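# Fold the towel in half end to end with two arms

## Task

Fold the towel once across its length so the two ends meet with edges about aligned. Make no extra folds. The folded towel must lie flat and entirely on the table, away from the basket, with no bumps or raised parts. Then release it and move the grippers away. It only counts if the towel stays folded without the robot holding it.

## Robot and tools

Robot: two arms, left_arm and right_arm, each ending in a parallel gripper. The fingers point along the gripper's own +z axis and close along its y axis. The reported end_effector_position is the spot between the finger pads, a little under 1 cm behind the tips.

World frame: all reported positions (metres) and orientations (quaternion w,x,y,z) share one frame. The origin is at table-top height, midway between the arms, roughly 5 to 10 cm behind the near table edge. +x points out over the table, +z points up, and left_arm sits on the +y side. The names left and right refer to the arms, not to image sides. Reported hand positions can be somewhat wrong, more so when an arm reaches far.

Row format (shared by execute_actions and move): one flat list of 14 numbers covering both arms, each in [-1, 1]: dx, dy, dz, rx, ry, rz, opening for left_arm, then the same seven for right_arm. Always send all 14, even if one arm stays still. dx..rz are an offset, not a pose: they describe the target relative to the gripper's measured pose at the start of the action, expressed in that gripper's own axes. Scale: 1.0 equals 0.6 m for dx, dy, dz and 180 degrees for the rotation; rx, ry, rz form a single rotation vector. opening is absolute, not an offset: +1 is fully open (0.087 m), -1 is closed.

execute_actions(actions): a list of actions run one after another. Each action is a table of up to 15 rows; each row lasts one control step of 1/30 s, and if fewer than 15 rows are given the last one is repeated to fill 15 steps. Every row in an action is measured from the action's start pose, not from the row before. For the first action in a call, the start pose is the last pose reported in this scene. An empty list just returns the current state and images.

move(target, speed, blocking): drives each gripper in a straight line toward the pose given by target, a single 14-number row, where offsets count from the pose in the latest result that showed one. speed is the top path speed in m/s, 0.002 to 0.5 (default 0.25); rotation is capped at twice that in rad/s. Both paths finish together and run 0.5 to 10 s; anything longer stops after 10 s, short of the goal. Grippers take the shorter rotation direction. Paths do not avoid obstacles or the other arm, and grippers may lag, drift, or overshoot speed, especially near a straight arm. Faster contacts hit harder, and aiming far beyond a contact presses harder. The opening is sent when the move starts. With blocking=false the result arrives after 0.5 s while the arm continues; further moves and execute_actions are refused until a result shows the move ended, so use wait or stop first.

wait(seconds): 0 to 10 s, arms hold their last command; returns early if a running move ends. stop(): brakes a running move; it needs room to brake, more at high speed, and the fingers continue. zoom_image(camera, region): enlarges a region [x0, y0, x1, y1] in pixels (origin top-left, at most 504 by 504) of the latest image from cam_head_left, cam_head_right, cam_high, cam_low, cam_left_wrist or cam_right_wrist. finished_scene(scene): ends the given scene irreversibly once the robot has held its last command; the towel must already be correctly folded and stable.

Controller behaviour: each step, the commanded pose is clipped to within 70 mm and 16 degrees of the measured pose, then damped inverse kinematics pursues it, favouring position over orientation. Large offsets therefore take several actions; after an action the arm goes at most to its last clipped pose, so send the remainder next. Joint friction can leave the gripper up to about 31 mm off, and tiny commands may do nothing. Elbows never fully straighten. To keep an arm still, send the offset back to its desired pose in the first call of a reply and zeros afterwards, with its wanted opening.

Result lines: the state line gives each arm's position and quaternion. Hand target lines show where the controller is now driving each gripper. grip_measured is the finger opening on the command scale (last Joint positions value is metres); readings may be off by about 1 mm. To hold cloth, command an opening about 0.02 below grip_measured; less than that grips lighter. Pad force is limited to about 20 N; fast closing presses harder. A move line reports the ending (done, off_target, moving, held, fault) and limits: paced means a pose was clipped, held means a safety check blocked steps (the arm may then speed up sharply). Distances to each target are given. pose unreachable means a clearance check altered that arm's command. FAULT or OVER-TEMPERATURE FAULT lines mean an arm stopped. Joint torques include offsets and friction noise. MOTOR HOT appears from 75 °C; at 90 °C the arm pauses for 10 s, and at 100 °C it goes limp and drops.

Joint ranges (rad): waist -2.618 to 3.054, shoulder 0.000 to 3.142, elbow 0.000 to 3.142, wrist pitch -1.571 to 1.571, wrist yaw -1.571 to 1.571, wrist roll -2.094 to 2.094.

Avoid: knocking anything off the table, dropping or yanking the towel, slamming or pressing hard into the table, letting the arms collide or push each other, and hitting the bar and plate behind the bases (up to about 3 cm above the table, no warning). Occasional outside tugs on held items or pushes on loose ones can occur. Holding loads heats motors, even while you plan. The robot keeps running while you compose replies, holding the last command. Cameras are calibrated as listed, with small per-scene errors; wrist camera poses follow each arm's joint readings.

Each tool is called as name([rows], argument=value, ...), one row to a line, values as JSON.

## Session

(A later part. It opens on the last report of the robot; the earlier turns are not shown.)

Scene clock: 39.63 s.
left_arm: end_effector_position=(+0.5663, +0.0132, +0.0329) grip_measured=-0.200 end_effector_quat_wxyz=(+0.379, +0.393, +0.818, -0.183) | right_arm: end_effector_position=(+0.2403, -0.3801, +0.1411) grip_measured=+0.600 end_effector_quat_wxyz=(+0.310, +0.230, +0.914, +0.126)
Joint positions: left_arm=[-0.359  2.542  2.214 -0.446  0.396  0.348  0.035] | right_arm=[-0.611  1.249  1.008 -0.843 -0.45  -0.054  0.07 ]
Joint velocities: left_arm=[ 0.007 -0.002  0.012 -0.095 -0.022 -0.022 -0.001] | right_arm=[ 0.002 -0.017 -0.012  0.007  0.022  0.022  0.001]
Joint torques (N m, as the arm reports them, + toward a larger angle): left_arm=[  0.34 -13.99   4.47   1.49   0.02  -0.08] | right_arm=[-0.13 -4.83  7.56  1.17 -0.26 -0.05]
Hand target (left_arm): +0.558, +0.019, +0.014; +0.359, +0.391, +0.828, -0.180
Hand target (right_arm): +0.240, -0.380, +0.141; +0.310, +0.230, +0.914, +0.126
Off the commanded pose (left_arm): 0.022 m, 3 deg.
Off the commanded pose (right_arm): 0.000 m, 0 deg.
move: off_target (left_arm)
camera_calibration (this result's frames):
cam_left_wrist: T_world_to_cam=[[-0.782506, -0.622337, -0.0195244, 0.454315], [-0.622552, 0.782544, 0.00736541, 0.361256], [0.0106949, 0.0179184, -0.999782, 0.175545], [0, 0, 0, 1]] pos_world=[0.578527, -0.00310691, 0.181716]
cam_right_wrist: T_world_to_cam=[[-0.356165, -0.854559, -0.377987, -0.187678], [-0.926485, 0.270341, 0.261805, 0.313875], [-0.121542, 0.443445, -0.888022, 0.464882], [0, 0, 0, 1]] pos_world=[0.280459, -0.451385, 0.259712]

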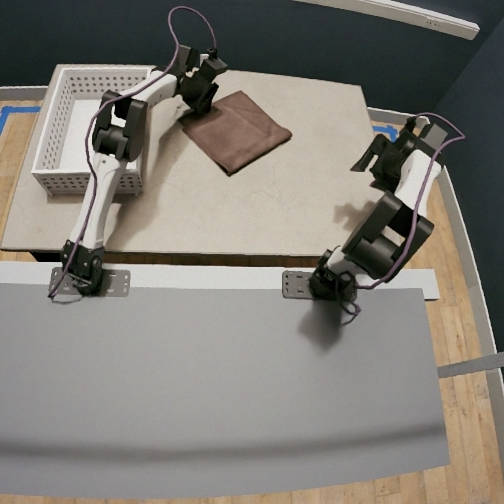

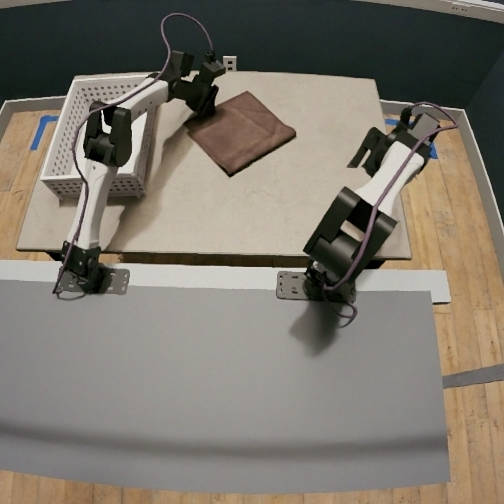

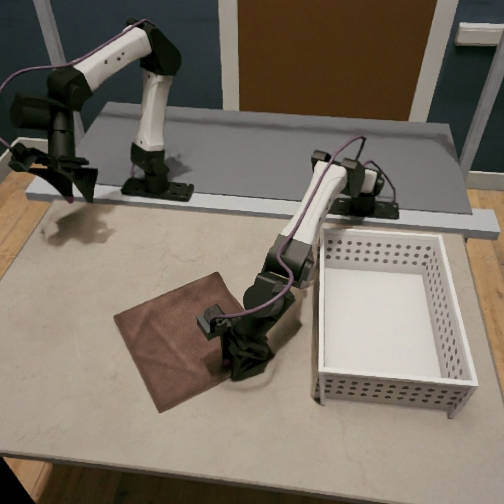

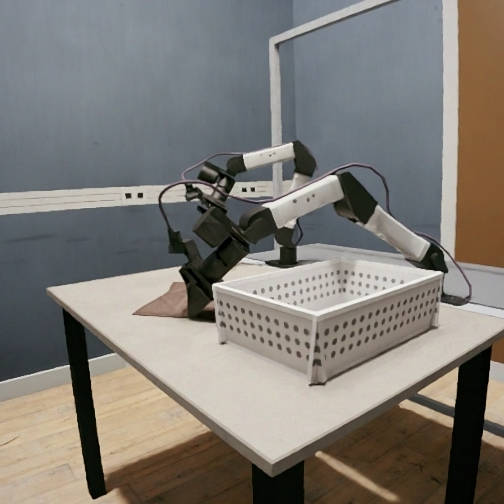

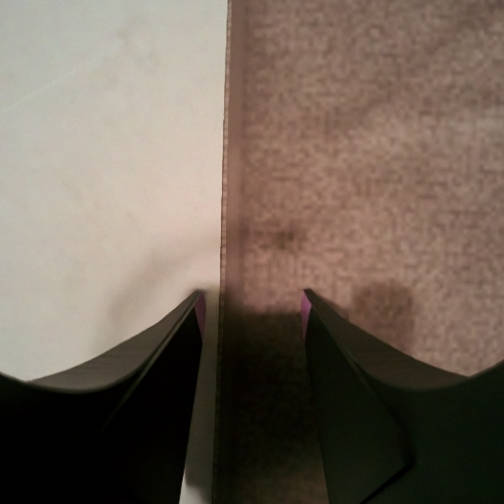

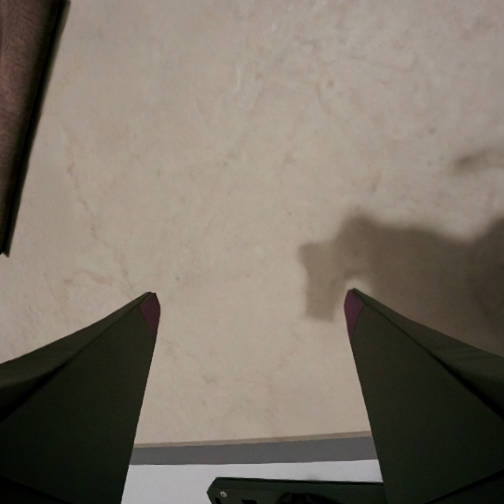

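execute_actions([
  [[0.01,0,0,0,0,0,-0.6,0,0,0,0,0,0,0.6]],
  [[0.01,0,0,0,0,0,-1,0,0,0,0,0,0,0.6]],
])

move(target=[-0.19,-0.22,-0.165,0,0,0,-1,0,0,0,0,0,0,0.6], speed=0.12)

move(target=[0,-0.32,0,0,0,0,-1,0,0,0,0,0,0,0.6], speed=0.12)

Scene clock: 41.27 s.
left_arm: end_effector_position=(+0.5718, +0.0109, +0.0340) grip_measured=-1.000 end_effector_quat_wxyz=(+0.396, +0.394, +0.809, -0.182) | right_arm: end_effector_position=(+0.2403, -0.3801, +0.1411) grip_measured=+0.600 end_effector_quat_wxyz=(+0.310, +0.230, +0.914, +0.126)
Joint positions: left_arm=[-0.358  2.538  2.19  -0.389  0.398  0.349  0.   ] | right_arm=[-0.611  1.249  1.008 -0.843 -0.45  -0.054  0.07 ]
Joint velocities: left_arm=[ 0.012 -0.027  0.017  0.007  0.007 -0.066  0.   ] | right_arm=[ 0.012  0.002  0.002 -0.037 -0.037 -0.066  0.001]
Joint torques (N m, as the arm reports them, + toward a larger angle): left_arm=[  0.56 -15.51   4.93   1.62   0.11   0.02] | right_arm=[-0.14 -4.85  7.56  1.17 -0.25 -0.05]
Hand target (left_arm): +0.567, +0.015, +0.029; +0.387, +0.393, +0.814, -0.183
Hand target (right_arm): +0.240, -0.380, +0.141; +0.310, +0.230, +0.914, +0.126
Off the commanded pose (left_arm): 0.008 m, 1 deg.
Off the commanded pose (right_arm): 0.000 m, 0 deg.
camera_calibration (this result's frames):
cam_left_wrist: T_world_to_cam=[[-0.782834, -0.621135, -0.0369153, 0.457977], [-0.620652, 0.783696, -0.0247538, 0.366453], [0.0443059, 0.00353342, -0.999012, 0.157514], [0, 0, 0, 1]] pos_world=[0.578981, -0.00327859, 0.183336]
cam_right_wrist: T_world_to_cam=[[-0.356165, -0.854559, -0.377987, -0.187678], [-0.926485, 0.270341, 0.261805, 0.313875], [-0.121542, 0.443445, -0.888022, 0.464882], [0, 0, 0, 1]] pos_world=[0.280459, -0.451385, 0.259712]

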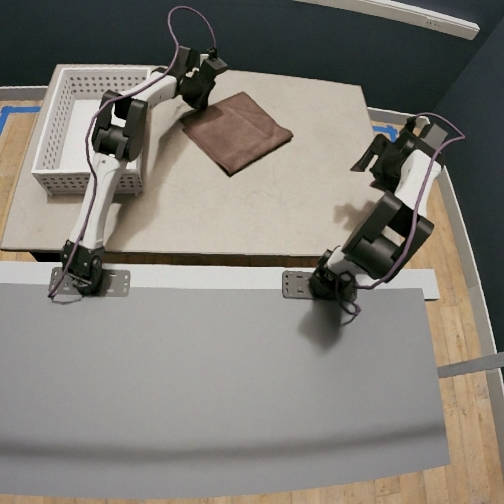

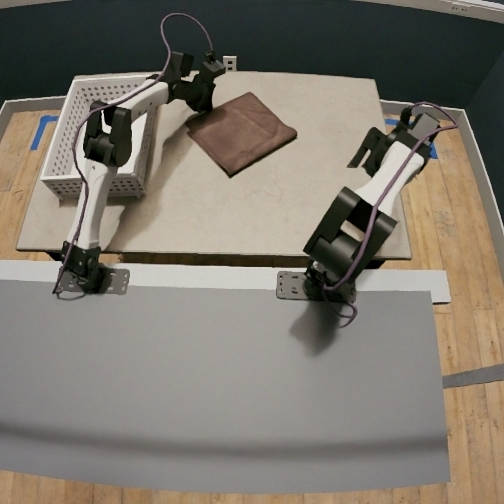

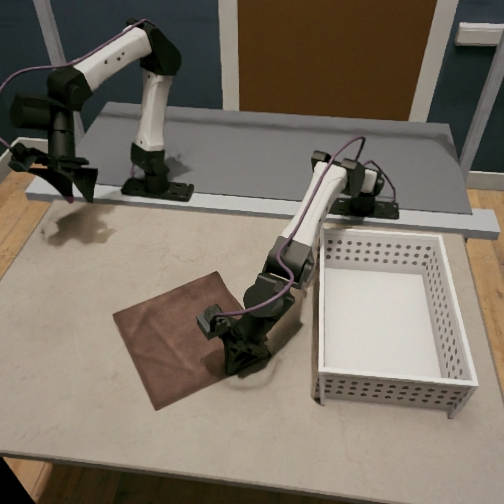

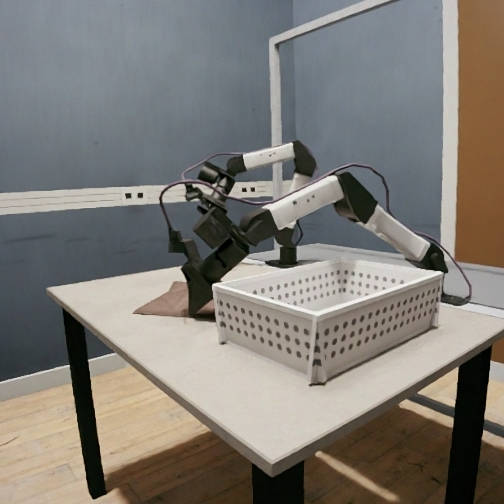

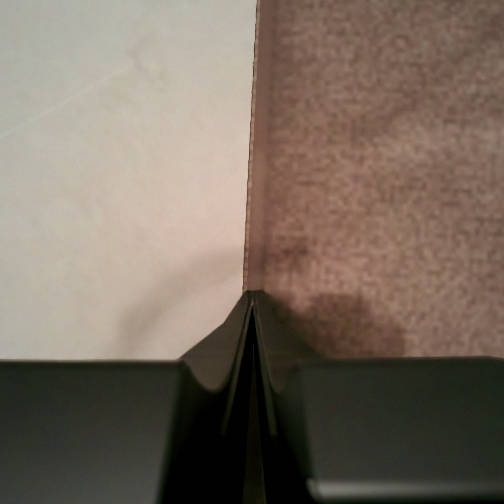

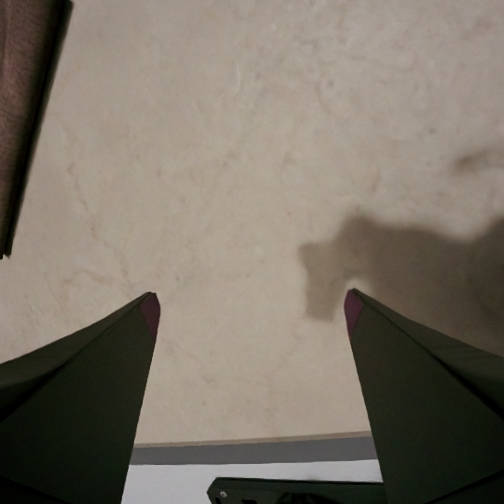

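Scene clock: 43.57 s.
left_arm: end_effector_position=(+0.4610, -0.0674, +0.1664) grip_measured=-1.000 end_effector_quat_wxyz=(+0.382, +0.397, +0.813, -0.185) | right_arm: end_effector_position=(+0.2403, -0.3801, +0.1411) grip_measured=+0.600 end_effector_quat_wxyz=(+0.310, +0.230, +0.914, +0.126)
Joint positions: left_arm=[-0.589  2.238  2.197 -0.676  0.235  0.191  0.   ] | right_arm=[-0.611  1.249  1.008 -0.843 -0.45  -0.054  0.07 ]
Joint velocities: left_arm=[ 0.017  0.007 -0.007 -0.081  0.051  0.051  0.   ] | right_arm=[-0.017 -0.007  0.012 -0.051 -0.037 -0.007  0.   ]
Joint torques (N m, as the arm reports them, + toward a larger angle): left_arm=[  0.26 -13.85   9.37   1.6   -0.06  -0.07] | right_arm=[-0.14 -4.83  7.57  1.17 -0.25 -0.05]
Hand target (left_arm): +0.462, -0.067, +0.183; +0.396, +0.393, +0.810, -0.184
Hand target (right_arm): +0.240, -0.380, +0.141; +0.310, +0.230, +0.914, +0.126
Off the commanded pose (left_arm): 0.016 m, 2 deg.
Off the commanded pose (right_arm): 0.000 m, 0 deg.
move: off_target (left_arm)
camera_calibration (this result's frames):
cam_left_wrist: T_world_to_cam=[[-0.789654, -0.613158, -0.0220226, 0.32871], [-0.613283, 0.789862, -0.00129079, 0.35544], [0.0181863, 0.0124868, -0.999757, 0.307807], [0, 0, 0, 1]] pos_world=[0.471954, -0.0830412, 0.31543]
cam_right_wrist: T_world_to_cam=[[-0.356165, -0.854559, -0.377987, -0.187678], [-0.926485, 0.270341, 0.261805, 0.313875], [-0.121542, 0.443445, -0.888022, 0.464882], [0, 0, 0, 1]] pos_world=[0.280459, -0.451385, 0.259712]

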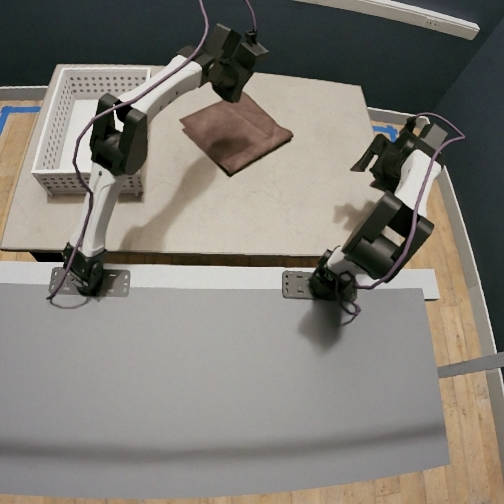

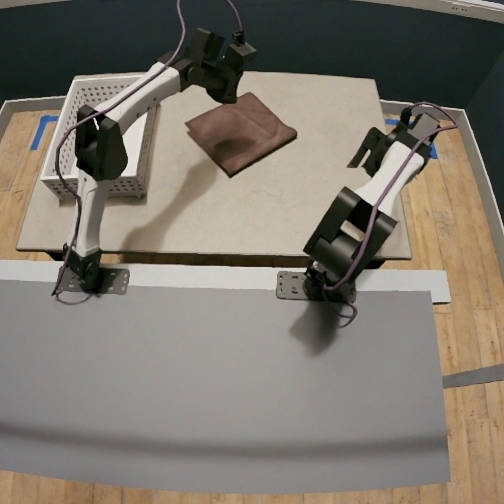

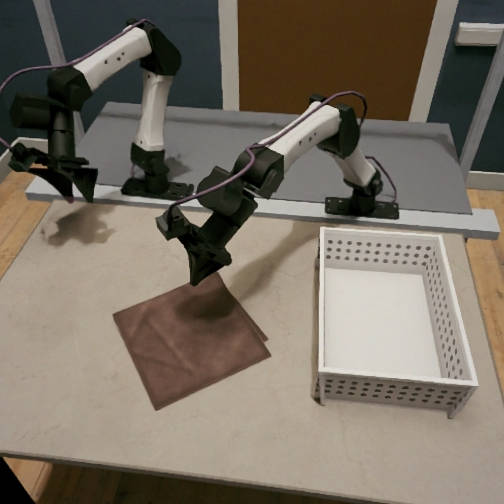

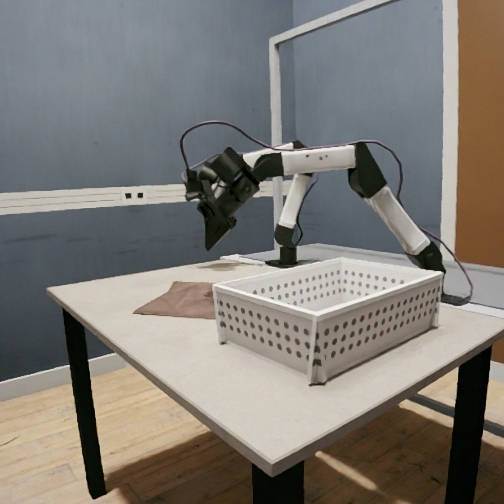

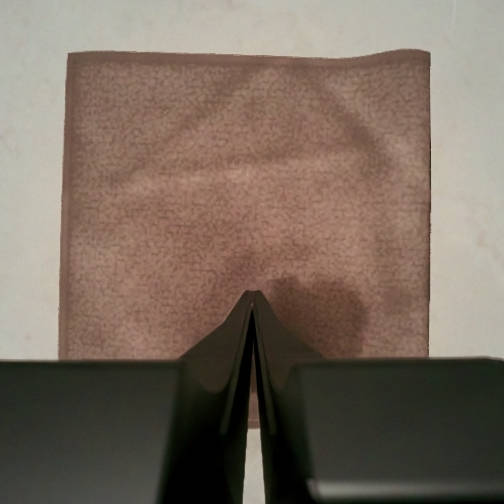

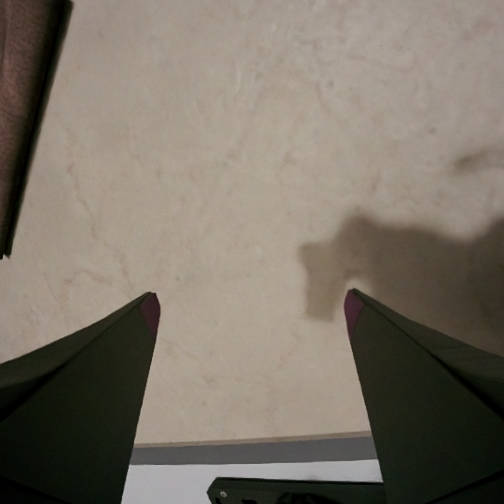

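Scene clock: 45.63 s.
left_arm: end_effector_position=(+0.3089, -0.1881, +0.1611) grip_measured=-1.000 end_effector_quat_wxyz=(+0.374, +0.403, +0.814, -0.189) | right_arm: end_effector_position=(+0.2403, -0.3801, +0.1411) grip_measured=+0.600 end_effector_quat_wxyz=(+0.310, +0.230, +0.914, +0.126)
Joint positions: left_arm=[-0.991  2.146  2.037 -0.598 -0.054 -0.066  0.   ] | right_arm=[-0.611  1.249  1.008 -0.843 -0.45  -0.054  0.07 ]
Joint velocities: left_arm=[-0.002  0.012 -0.007  0.022  0.007 -0.007  0.   ] | right_arm=[ 0.002  0.012 -0.002 -0.007 -0.007  0.007  0.   ]
Joint torques (N m, as the arm reports them, + toward a larger angle): left_arm=[  0.26 -13.1    7.15   1.74  -0.16  -0.04] | right_arm=[-0.15 -4.84  7.55  1.17 -0.26 -0.06]
Hand target (left_arm): +0.311, -0.186, +0.167; +0.381, +0.396, +0.814, -0.188
Hand target (right_arm): +0.240, -0.380, +0.141; +0.310, +0.230, +0.914, +0.126
Off the commanded pose (left_arm): 0.006 m, 1 deg.
Off the commanded pose (right_arm): 0.000 m, 0 deg.
move: done
camera_calibration (this result's frames):
cam_left_wrist: T_world_to_cam=[[-0.799125, -0.601005, -0.013833, 0.138342], [-0.60115, 0.799054, 0.0114748, 0.353427], [0.00415687, 0.0174855, -0.999838, 0.312025], [0, 0, 0, 1]] pos_world=[0.321718, -0.204719, 0.309833]
cam_right_wrist: T_world_to_cam=[[-0.356165, -0.854559, -0.377987, -0.187678], [-0.926485, 0.270341, 0.261805, 0.313875], [-0.121542, 0.443445, -0.888022, 0.464882], [0, 0, 0, 1]] pos_world=[0.280459, -0.451385, 0.259712]

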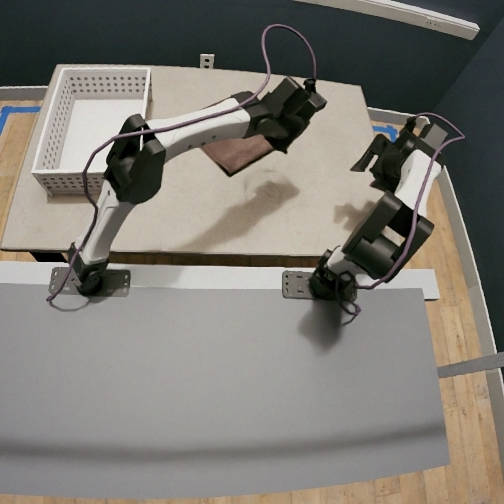

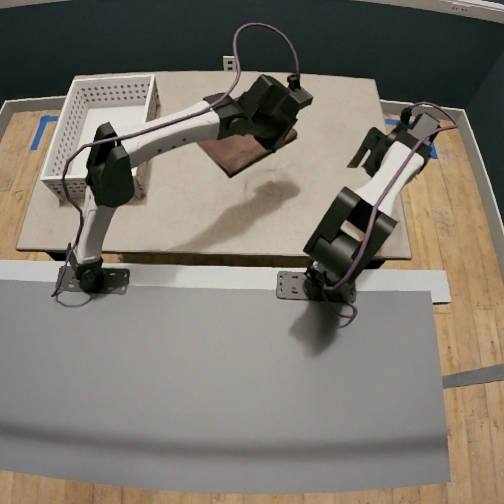

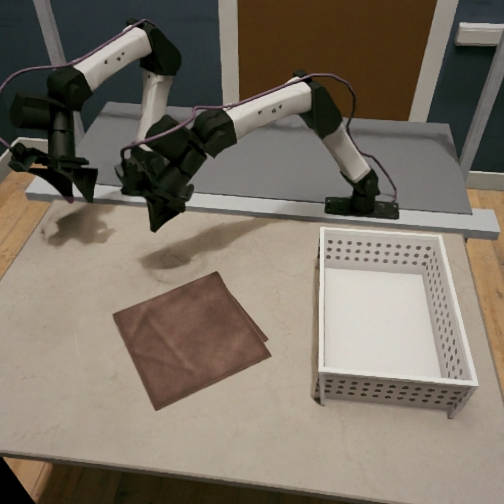

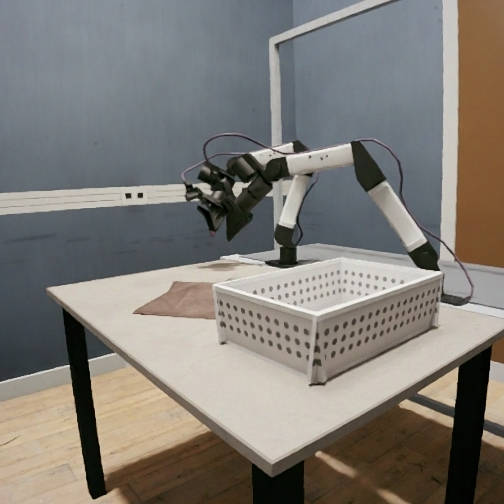

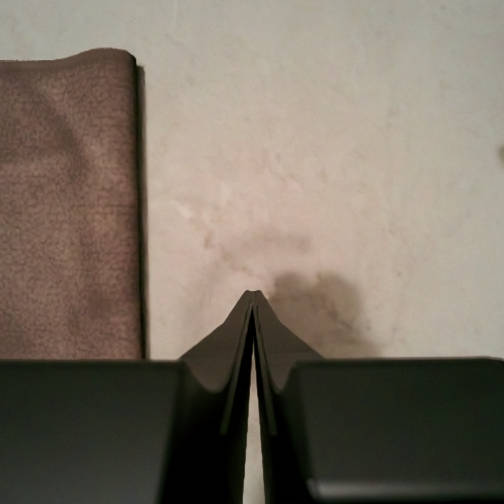

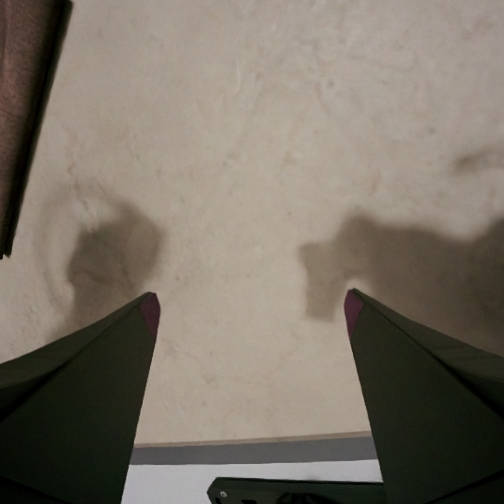

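move(target=[0.107,0.336,0.155,0,0,0,1,0,0,0,0,0,0,0.2], speed=0.2)

move(target=[0.04,0,0.033,0,0,0,1,0,0,0,0,0,0,0.2], speed=0.05)

move(target=[0.12,-0.2,-0.095,0,0,0,1,0,0,0,0,0,0,0.2], speed=0.08)

move(target=[-0.2,0.1,-0.17,0,0,0,1,0,0,0,0,0,0,0.2], speed=0.15)

Scene clock: 48.50 s.
left_arm: end_effector_position=(+0.4823, -0.0843, +0.0459) grip_measured=+0.989 end_effector_quat_wxyz=(+0.366, +0.400, +0.820, -0.182) | right_arm: end_effector_position=(+0.2403, -0.3801, +0.1411) grip_measured=+0.200 end_effector_quat_wxyz=(+0.310, +0.230, +0.914, +0.126)
Joint positions: left_arm=[-0.595  2.401  2.02  -0.371  0.23   0.193  0.087] | right_arm=[-0.611  1.249  1.008 -0.843 -0.45  -0.054  0.052]
Joint velocities: left_arm=[ 0.032 -0.002 -0.012  0.007  0.007  0.037  0.   ] | right_arm=[-0.002 -0.012 -0.012 -0.022 -0.037 -0.051 -0.   ]
Joint torques (N m, as the arm reports them, + toward a larger angle): left_arm=[  0.49 -12.82   9.55   1.68   0.11   0.04] | right_arm=[-0.14 -4.85  7.57  1.17 -0.26 -0.06]
Hand target (left_arm): +0.487, -0.089, +0.051; +0.376, +0.404, +0.813, -0.186
Hand target (right_arm): +0.240, -0.380, +0.141; +0.310, +0.230, +0.914, +0.126
Off the commanded pose (left_arm): 0.009 m, 1 deg.
Off the commanded pose (right_arm): 0.000 m, 0 deg.
move: done
camera_calibration (this result's frames):
cam_left_wrist: T_world_to_cam=[[-0.792058, -0.610249, -0.0154888, 0.333583], [-0.610384, 0.791363, 0.0342971, 0.378833], [-0.00867253, 0.0366195, -0.999292, 0.202136], [0, 0, 0, 1]] pos_world=[0.497204, -0.103628, 0.194167]
cam_right_wrist: T_world_to_cam=[[-0.356165, -0.854559, -0.377987, -0.187678], [-0.926485, 0.270341, 0.261805, 0.313875], [-0.121542, 0.443445, -0.888022, 0.464882], [0, 0, 0, 1]] pos_world=[0.280459, -0.451385, 0.259712]

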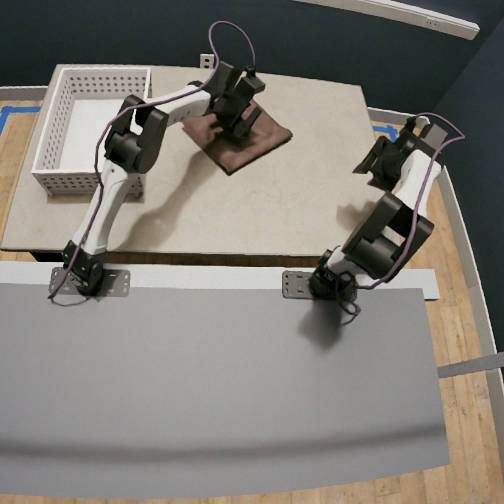

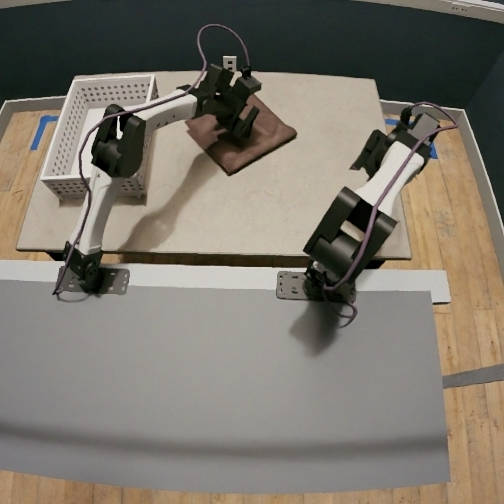

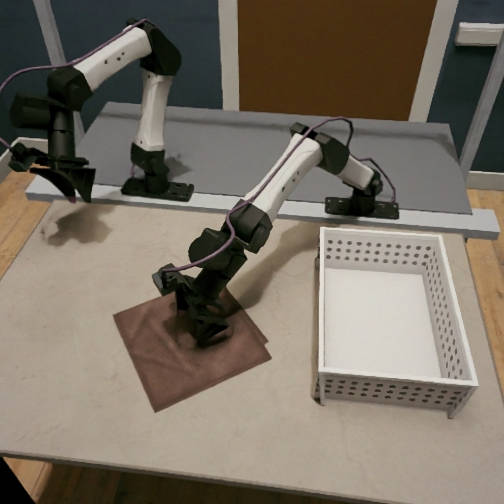

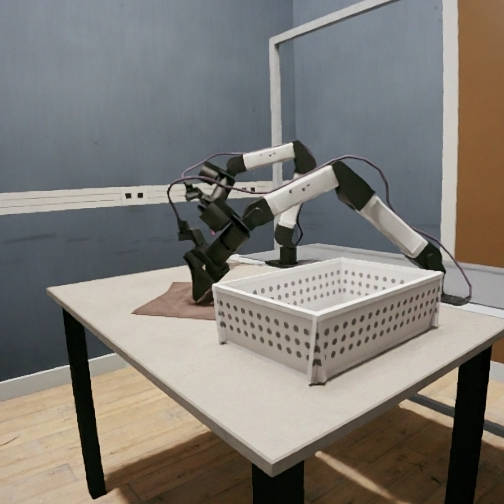

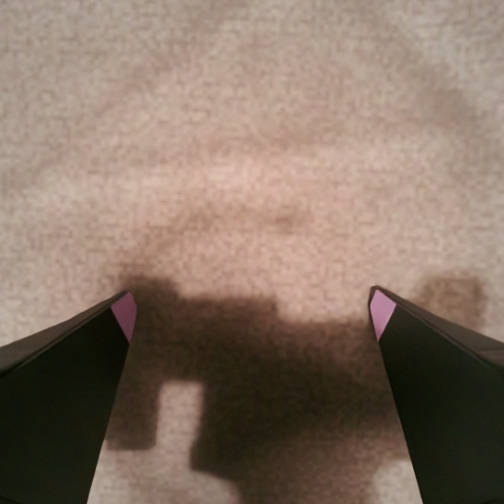

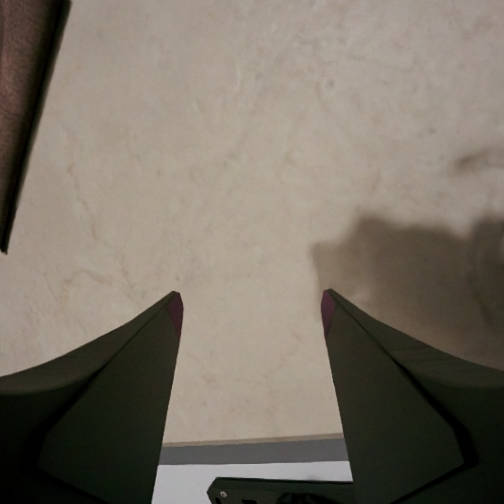

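Scene clock: 49.43 s.
left_arm: end_effector_position=(+0.4866, -0.0873, +0.0379) grip_measured=+0.989 end_effector_quat_wxyz=(+0.384, +0.399, +0.812, -0.185) | right_arm: end_effector_position=(+0.2403, -0.3801, +0.1411) grip_measured=+0.200 end_effector_quat_wxyz=(+0.310, +0.230, +0.914, +0.126)
Joint positions: left_arm=[-0.595  2.401  1.963 -0.275  0.231  0.193  0.087] | right_arm=[-0.611  1.249  1.008 -0.843 -0.45  -0.054  0.052]
Joint velocities: left_arm=[ 0.002 -0.017  0.007  0.007 -0.007  0.022 -0.001] | right_arm=[ 0.032  0.017 -0.012 -0.081  0.11  -0.051 -0.001]
Joint torques (N m, as the arm reports them, + toward a larger angle): left_arm=[  0.17 -12.36   5.26   1.75   0.06   0.01] | right_arm=[-0.13 -4.85  7.56  1.17 -0.26 -0.05]
Hand target (left_arm): +0.481, -0.083, +0.015; +0.366, +0.400, +0.820, -0.182
Hand target (right_arm): +0.240, -0.380, +0.141; +0.310, +0.230, +0.914, +0.126
Off the commanded pose (left_arm): 0.024 m, 2 deg.
Off the commanded pose (right_arm): 0.000 m, 0 deg.
move: off_target (left_arm)
camera_calibration (this result's frames):
cam_left_wrist: T_world_to_cam=[[-0.791754, -0.610244, -0.026971, 0.335314], [-0.610393, 0.792092, -0.00327241, 0.38561], [0.0233605, 0.013872, -0.999631, 0.176652], [0, 0, 0, 1]] pos_world=[0.496734, -0.103265, 0.186892]
cam_right_wrist: T_world_to_cam=[[-0.356165, -0.854559, -0.377987, -0.187678], [-0.926485, 0.270341, 0.261805, 0.313875], [-0.121542, 0.443445, -0.888022, 0.464882], [0, 0, 0, 1]] pos_world=[0.280459, -0.451385, 0.259712]

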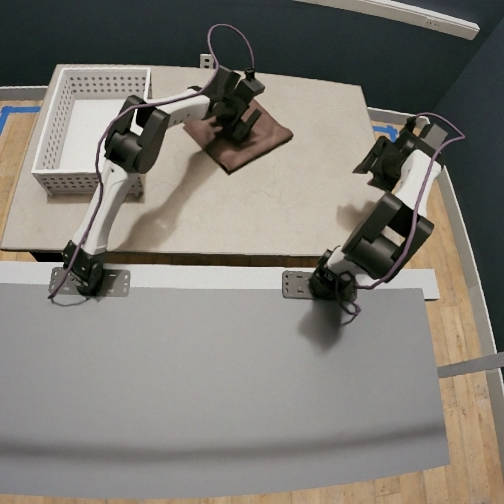

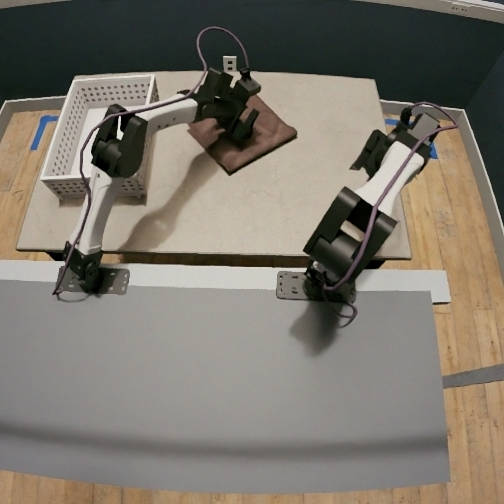

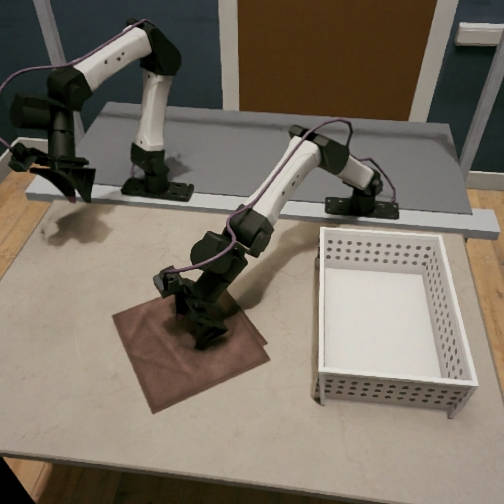

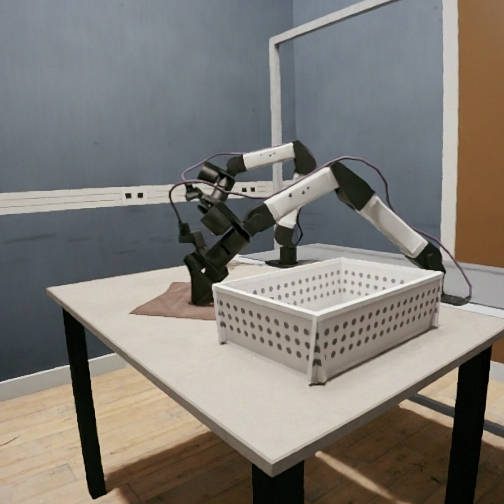

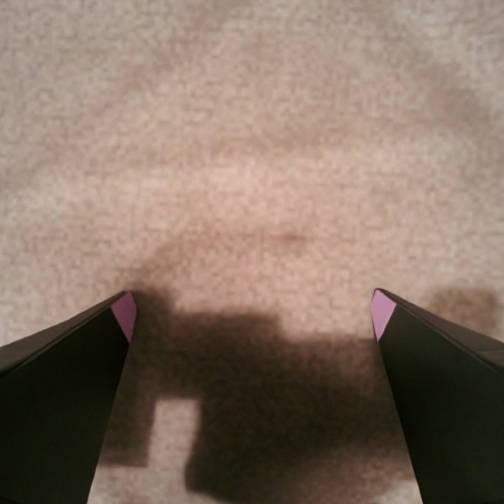

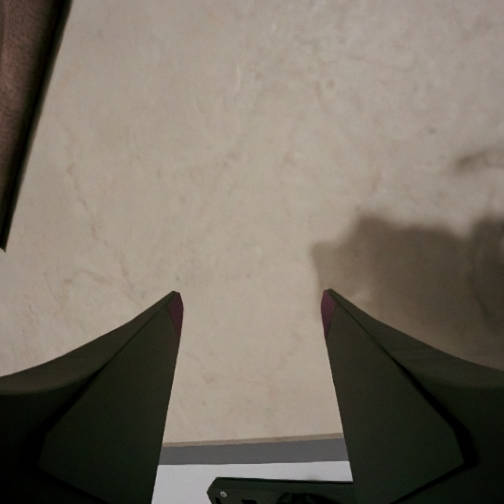

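Scene clock: 51.63 s.
left_arm: end_effector_position=(+0.3515, -0.1005, +0.0329) grip_measured=+0.989 end_effector_quat_wxyz=(+0.407, +0.394, +0.801, -0.194) | right_arm: end_effector_position=(+0.2403, -0.3801, +0.1411) grip_measured=+0.200 end_effector_quat_wxyz=(+0.310, +0.230, +0.914, +0.126)
Joint positions: left_arm=[-0.805  2.029  1.28   0.112  0.07   0.055  0.087] | right_arm=[-0.611  1.249  1.008 -0.843 -0.45  -0.054  0.052]
Joint velocities: left_arm=[ 0.002 -0.012 -0.007  0.037 -0.037 -0.051 -0.   ] | right_arm=[ 0.002 -0.007  0.012  0.007 -0.037 -0.051 -0.001]
Joint torques (N m, as the arm reports them, + toward a larger angle): left_arm=[ -0.5  -11.28   4.2    1.5   -0.02  -0.02] | right_arm=[-0.14 -4.84  7.58  1.18 -0.26 -0.05]
Hand target (left_arm): +0.338, -0.092, +0.018; +0.383, +0.399, +0.812, -0.186
Hand target (right_arm): +0.240, -0.380, +0.141; +0.310, +0.230, +0.914, +0.126
Off the commanded pose (left_arm): 0.023 m, 3 deg.
Off the commanded pose (right_arm): 0.000 m, 0 deg.
move: off_target (left_arm)
camera_calibration (this result's frames):
cam_left_wrist: T_world_to_cam=[[-0.790115, -0.612159, -0.0312844, 0.219567], [-0.609978, 0.790276, -0.0582248, 0.315029], [0.0603661, -0.0269215, -0.997813, 0.157809], [0, 0, 0, 1]] pos_world=[0.356118, -0.110302, 0.182675]
cam_right_wrist: T_world_to_cam=[[-0.356165, -0.854559, -0.377987, -0.187678], [-0.926485, 0.270341, 0.261805, 0.313875], [-0.121542, 0.443445, -0.888022, 0.464882], [0, 0, 0, 1]] pos_world=[0.280459, -0.451385, 0.259712]

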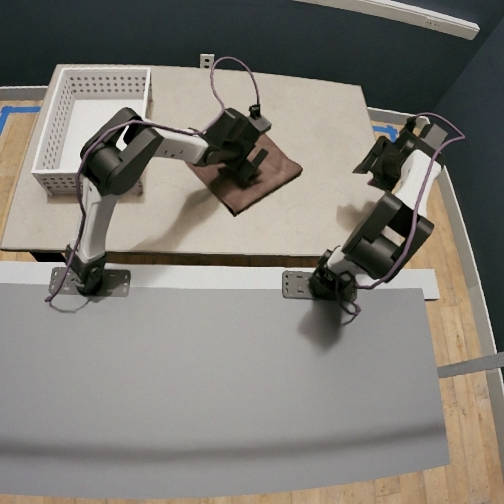

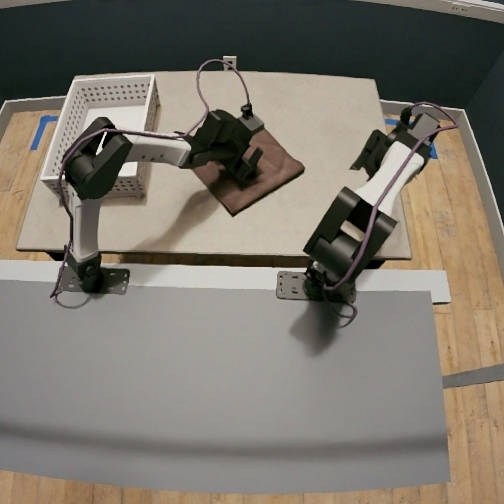

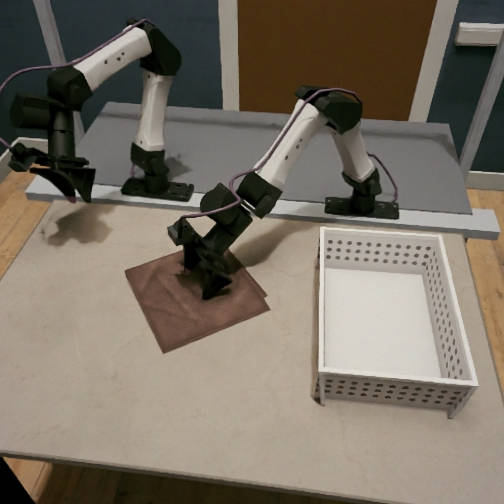

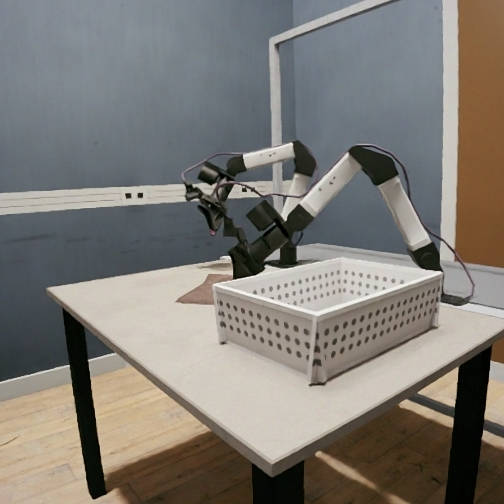

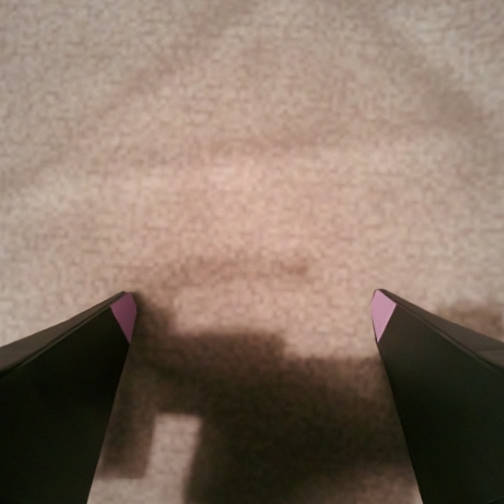

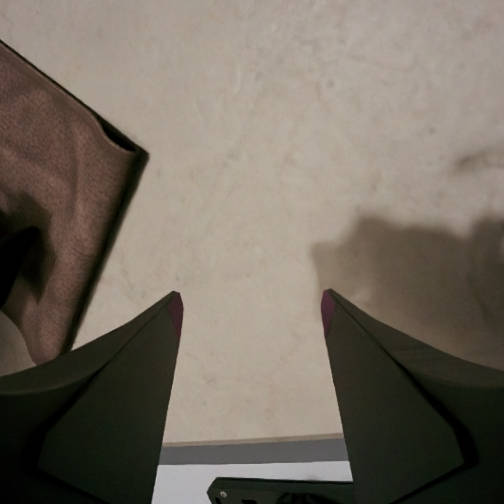

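Scene clock: 53.47 s.
left_arm: end_effector_position=(+0.3869, -0.0555, +0.1756) grip_measured=+0.989 end_effector_quat_wxyz=(+0.396, +0.395, +0.807, -0.188) | right_arm: end_effector_position=(+0.2403, -0.3801, +0.1411) grip_measured=+0.200 end_effector_quat_wxyz=(+0.310, +0.230, +0.914, +0.126)
Joint positions: left_arm=[-0.667  1.901  1.708 -0.481  0.176  0.139  0.087] | right_arm=[-0.611  1.249  1.008 -0.843 -0.45  -0.054  0.052]
Joint velocities: left_arm=[ 0.007  0.022  0.022 -0.037 -0.022  0.037 -0.   ] | right_arm=[-0.027  0.002 -0.002  0.081 -0.022  0.007  0.   ]
Joint torques (N m, as the arm reports them, + toward a larger angle): left_arm=[  0.75 -11.38   9.34   1.62   0.09   0.05] | right_arm=[-0.14 -4.85  7.56  1.17 -0.26 -0.05]
Hand target (left_arm): +0.389, -0.055, +0.191; +0.408, +0.395, +0.800, -0.193
Hand target (right_arm): +0.240, -0.380, +0.141; +0.310, +0.230, +0.914, +0.126
Off the commanded pose (left_arm): 0.016 m, 2 deg.
Off the commanded pose (right_arm): 0.000 m, 0 deg.
move: off_target (left_arm)
camera_calibration (this result's frames):
cam_left_wrist: T_world_to_cam=[[-0.788244, -0.614682, -0.0289423, 0.278237], [-0.613922, 0.788745, -0.0313392, 0.306043], [0.0420917, -0.00693465, -0.99909, 0.307769], [0, 0, 0, 1]] pos_world=[0.394251, -0.0682285, 0.325133]
cam_right_wrist: T_world_to_cam=[[-0.356165, -0.854559, -0.377987, -0.187678], [-0.926485, 0.270341, 0.261805, 0.313875], [-0.121542, 0.443445, -0.888022, 0.464882], [0, 0, 0, 1]] pos_world=[0.280459, -0.451385, 0.259712]

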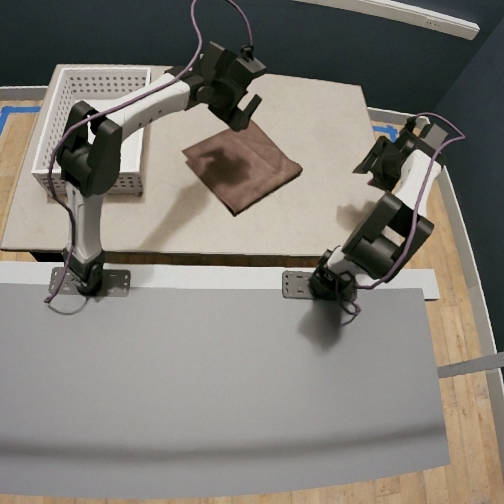

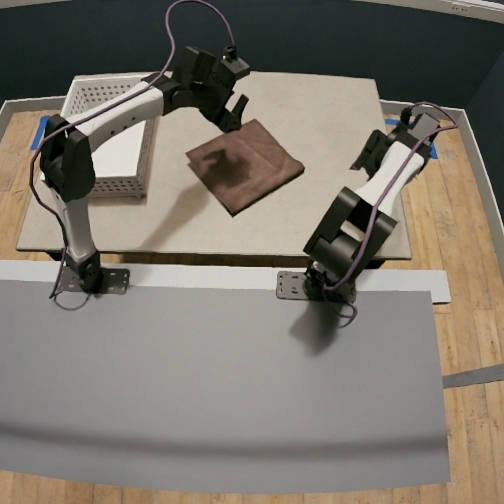

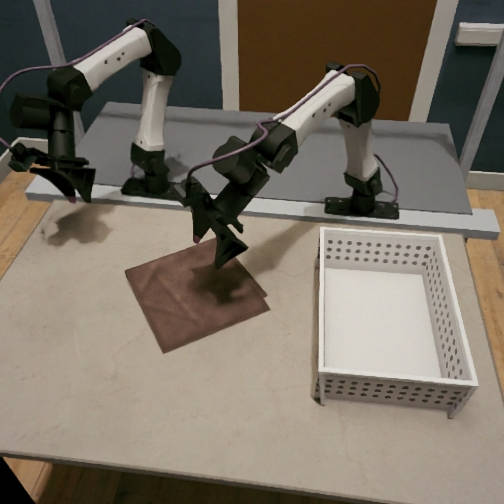

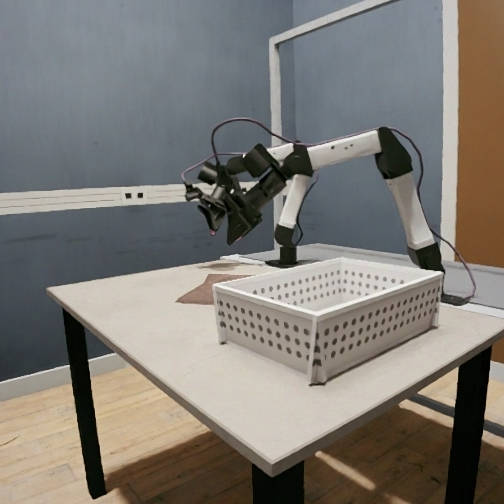

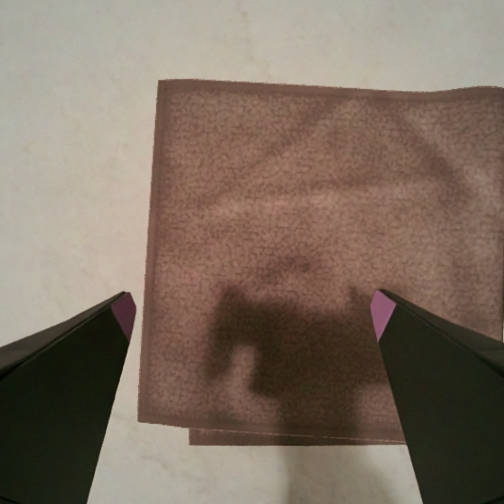

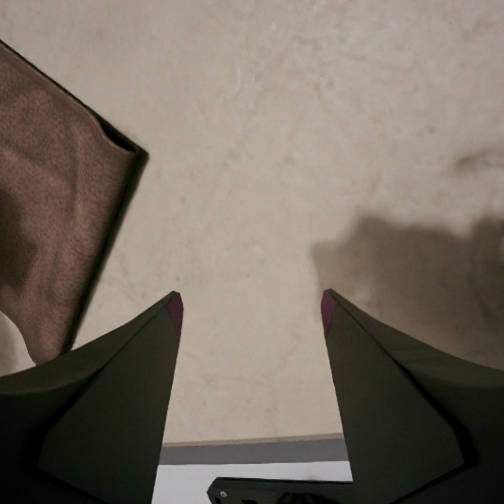

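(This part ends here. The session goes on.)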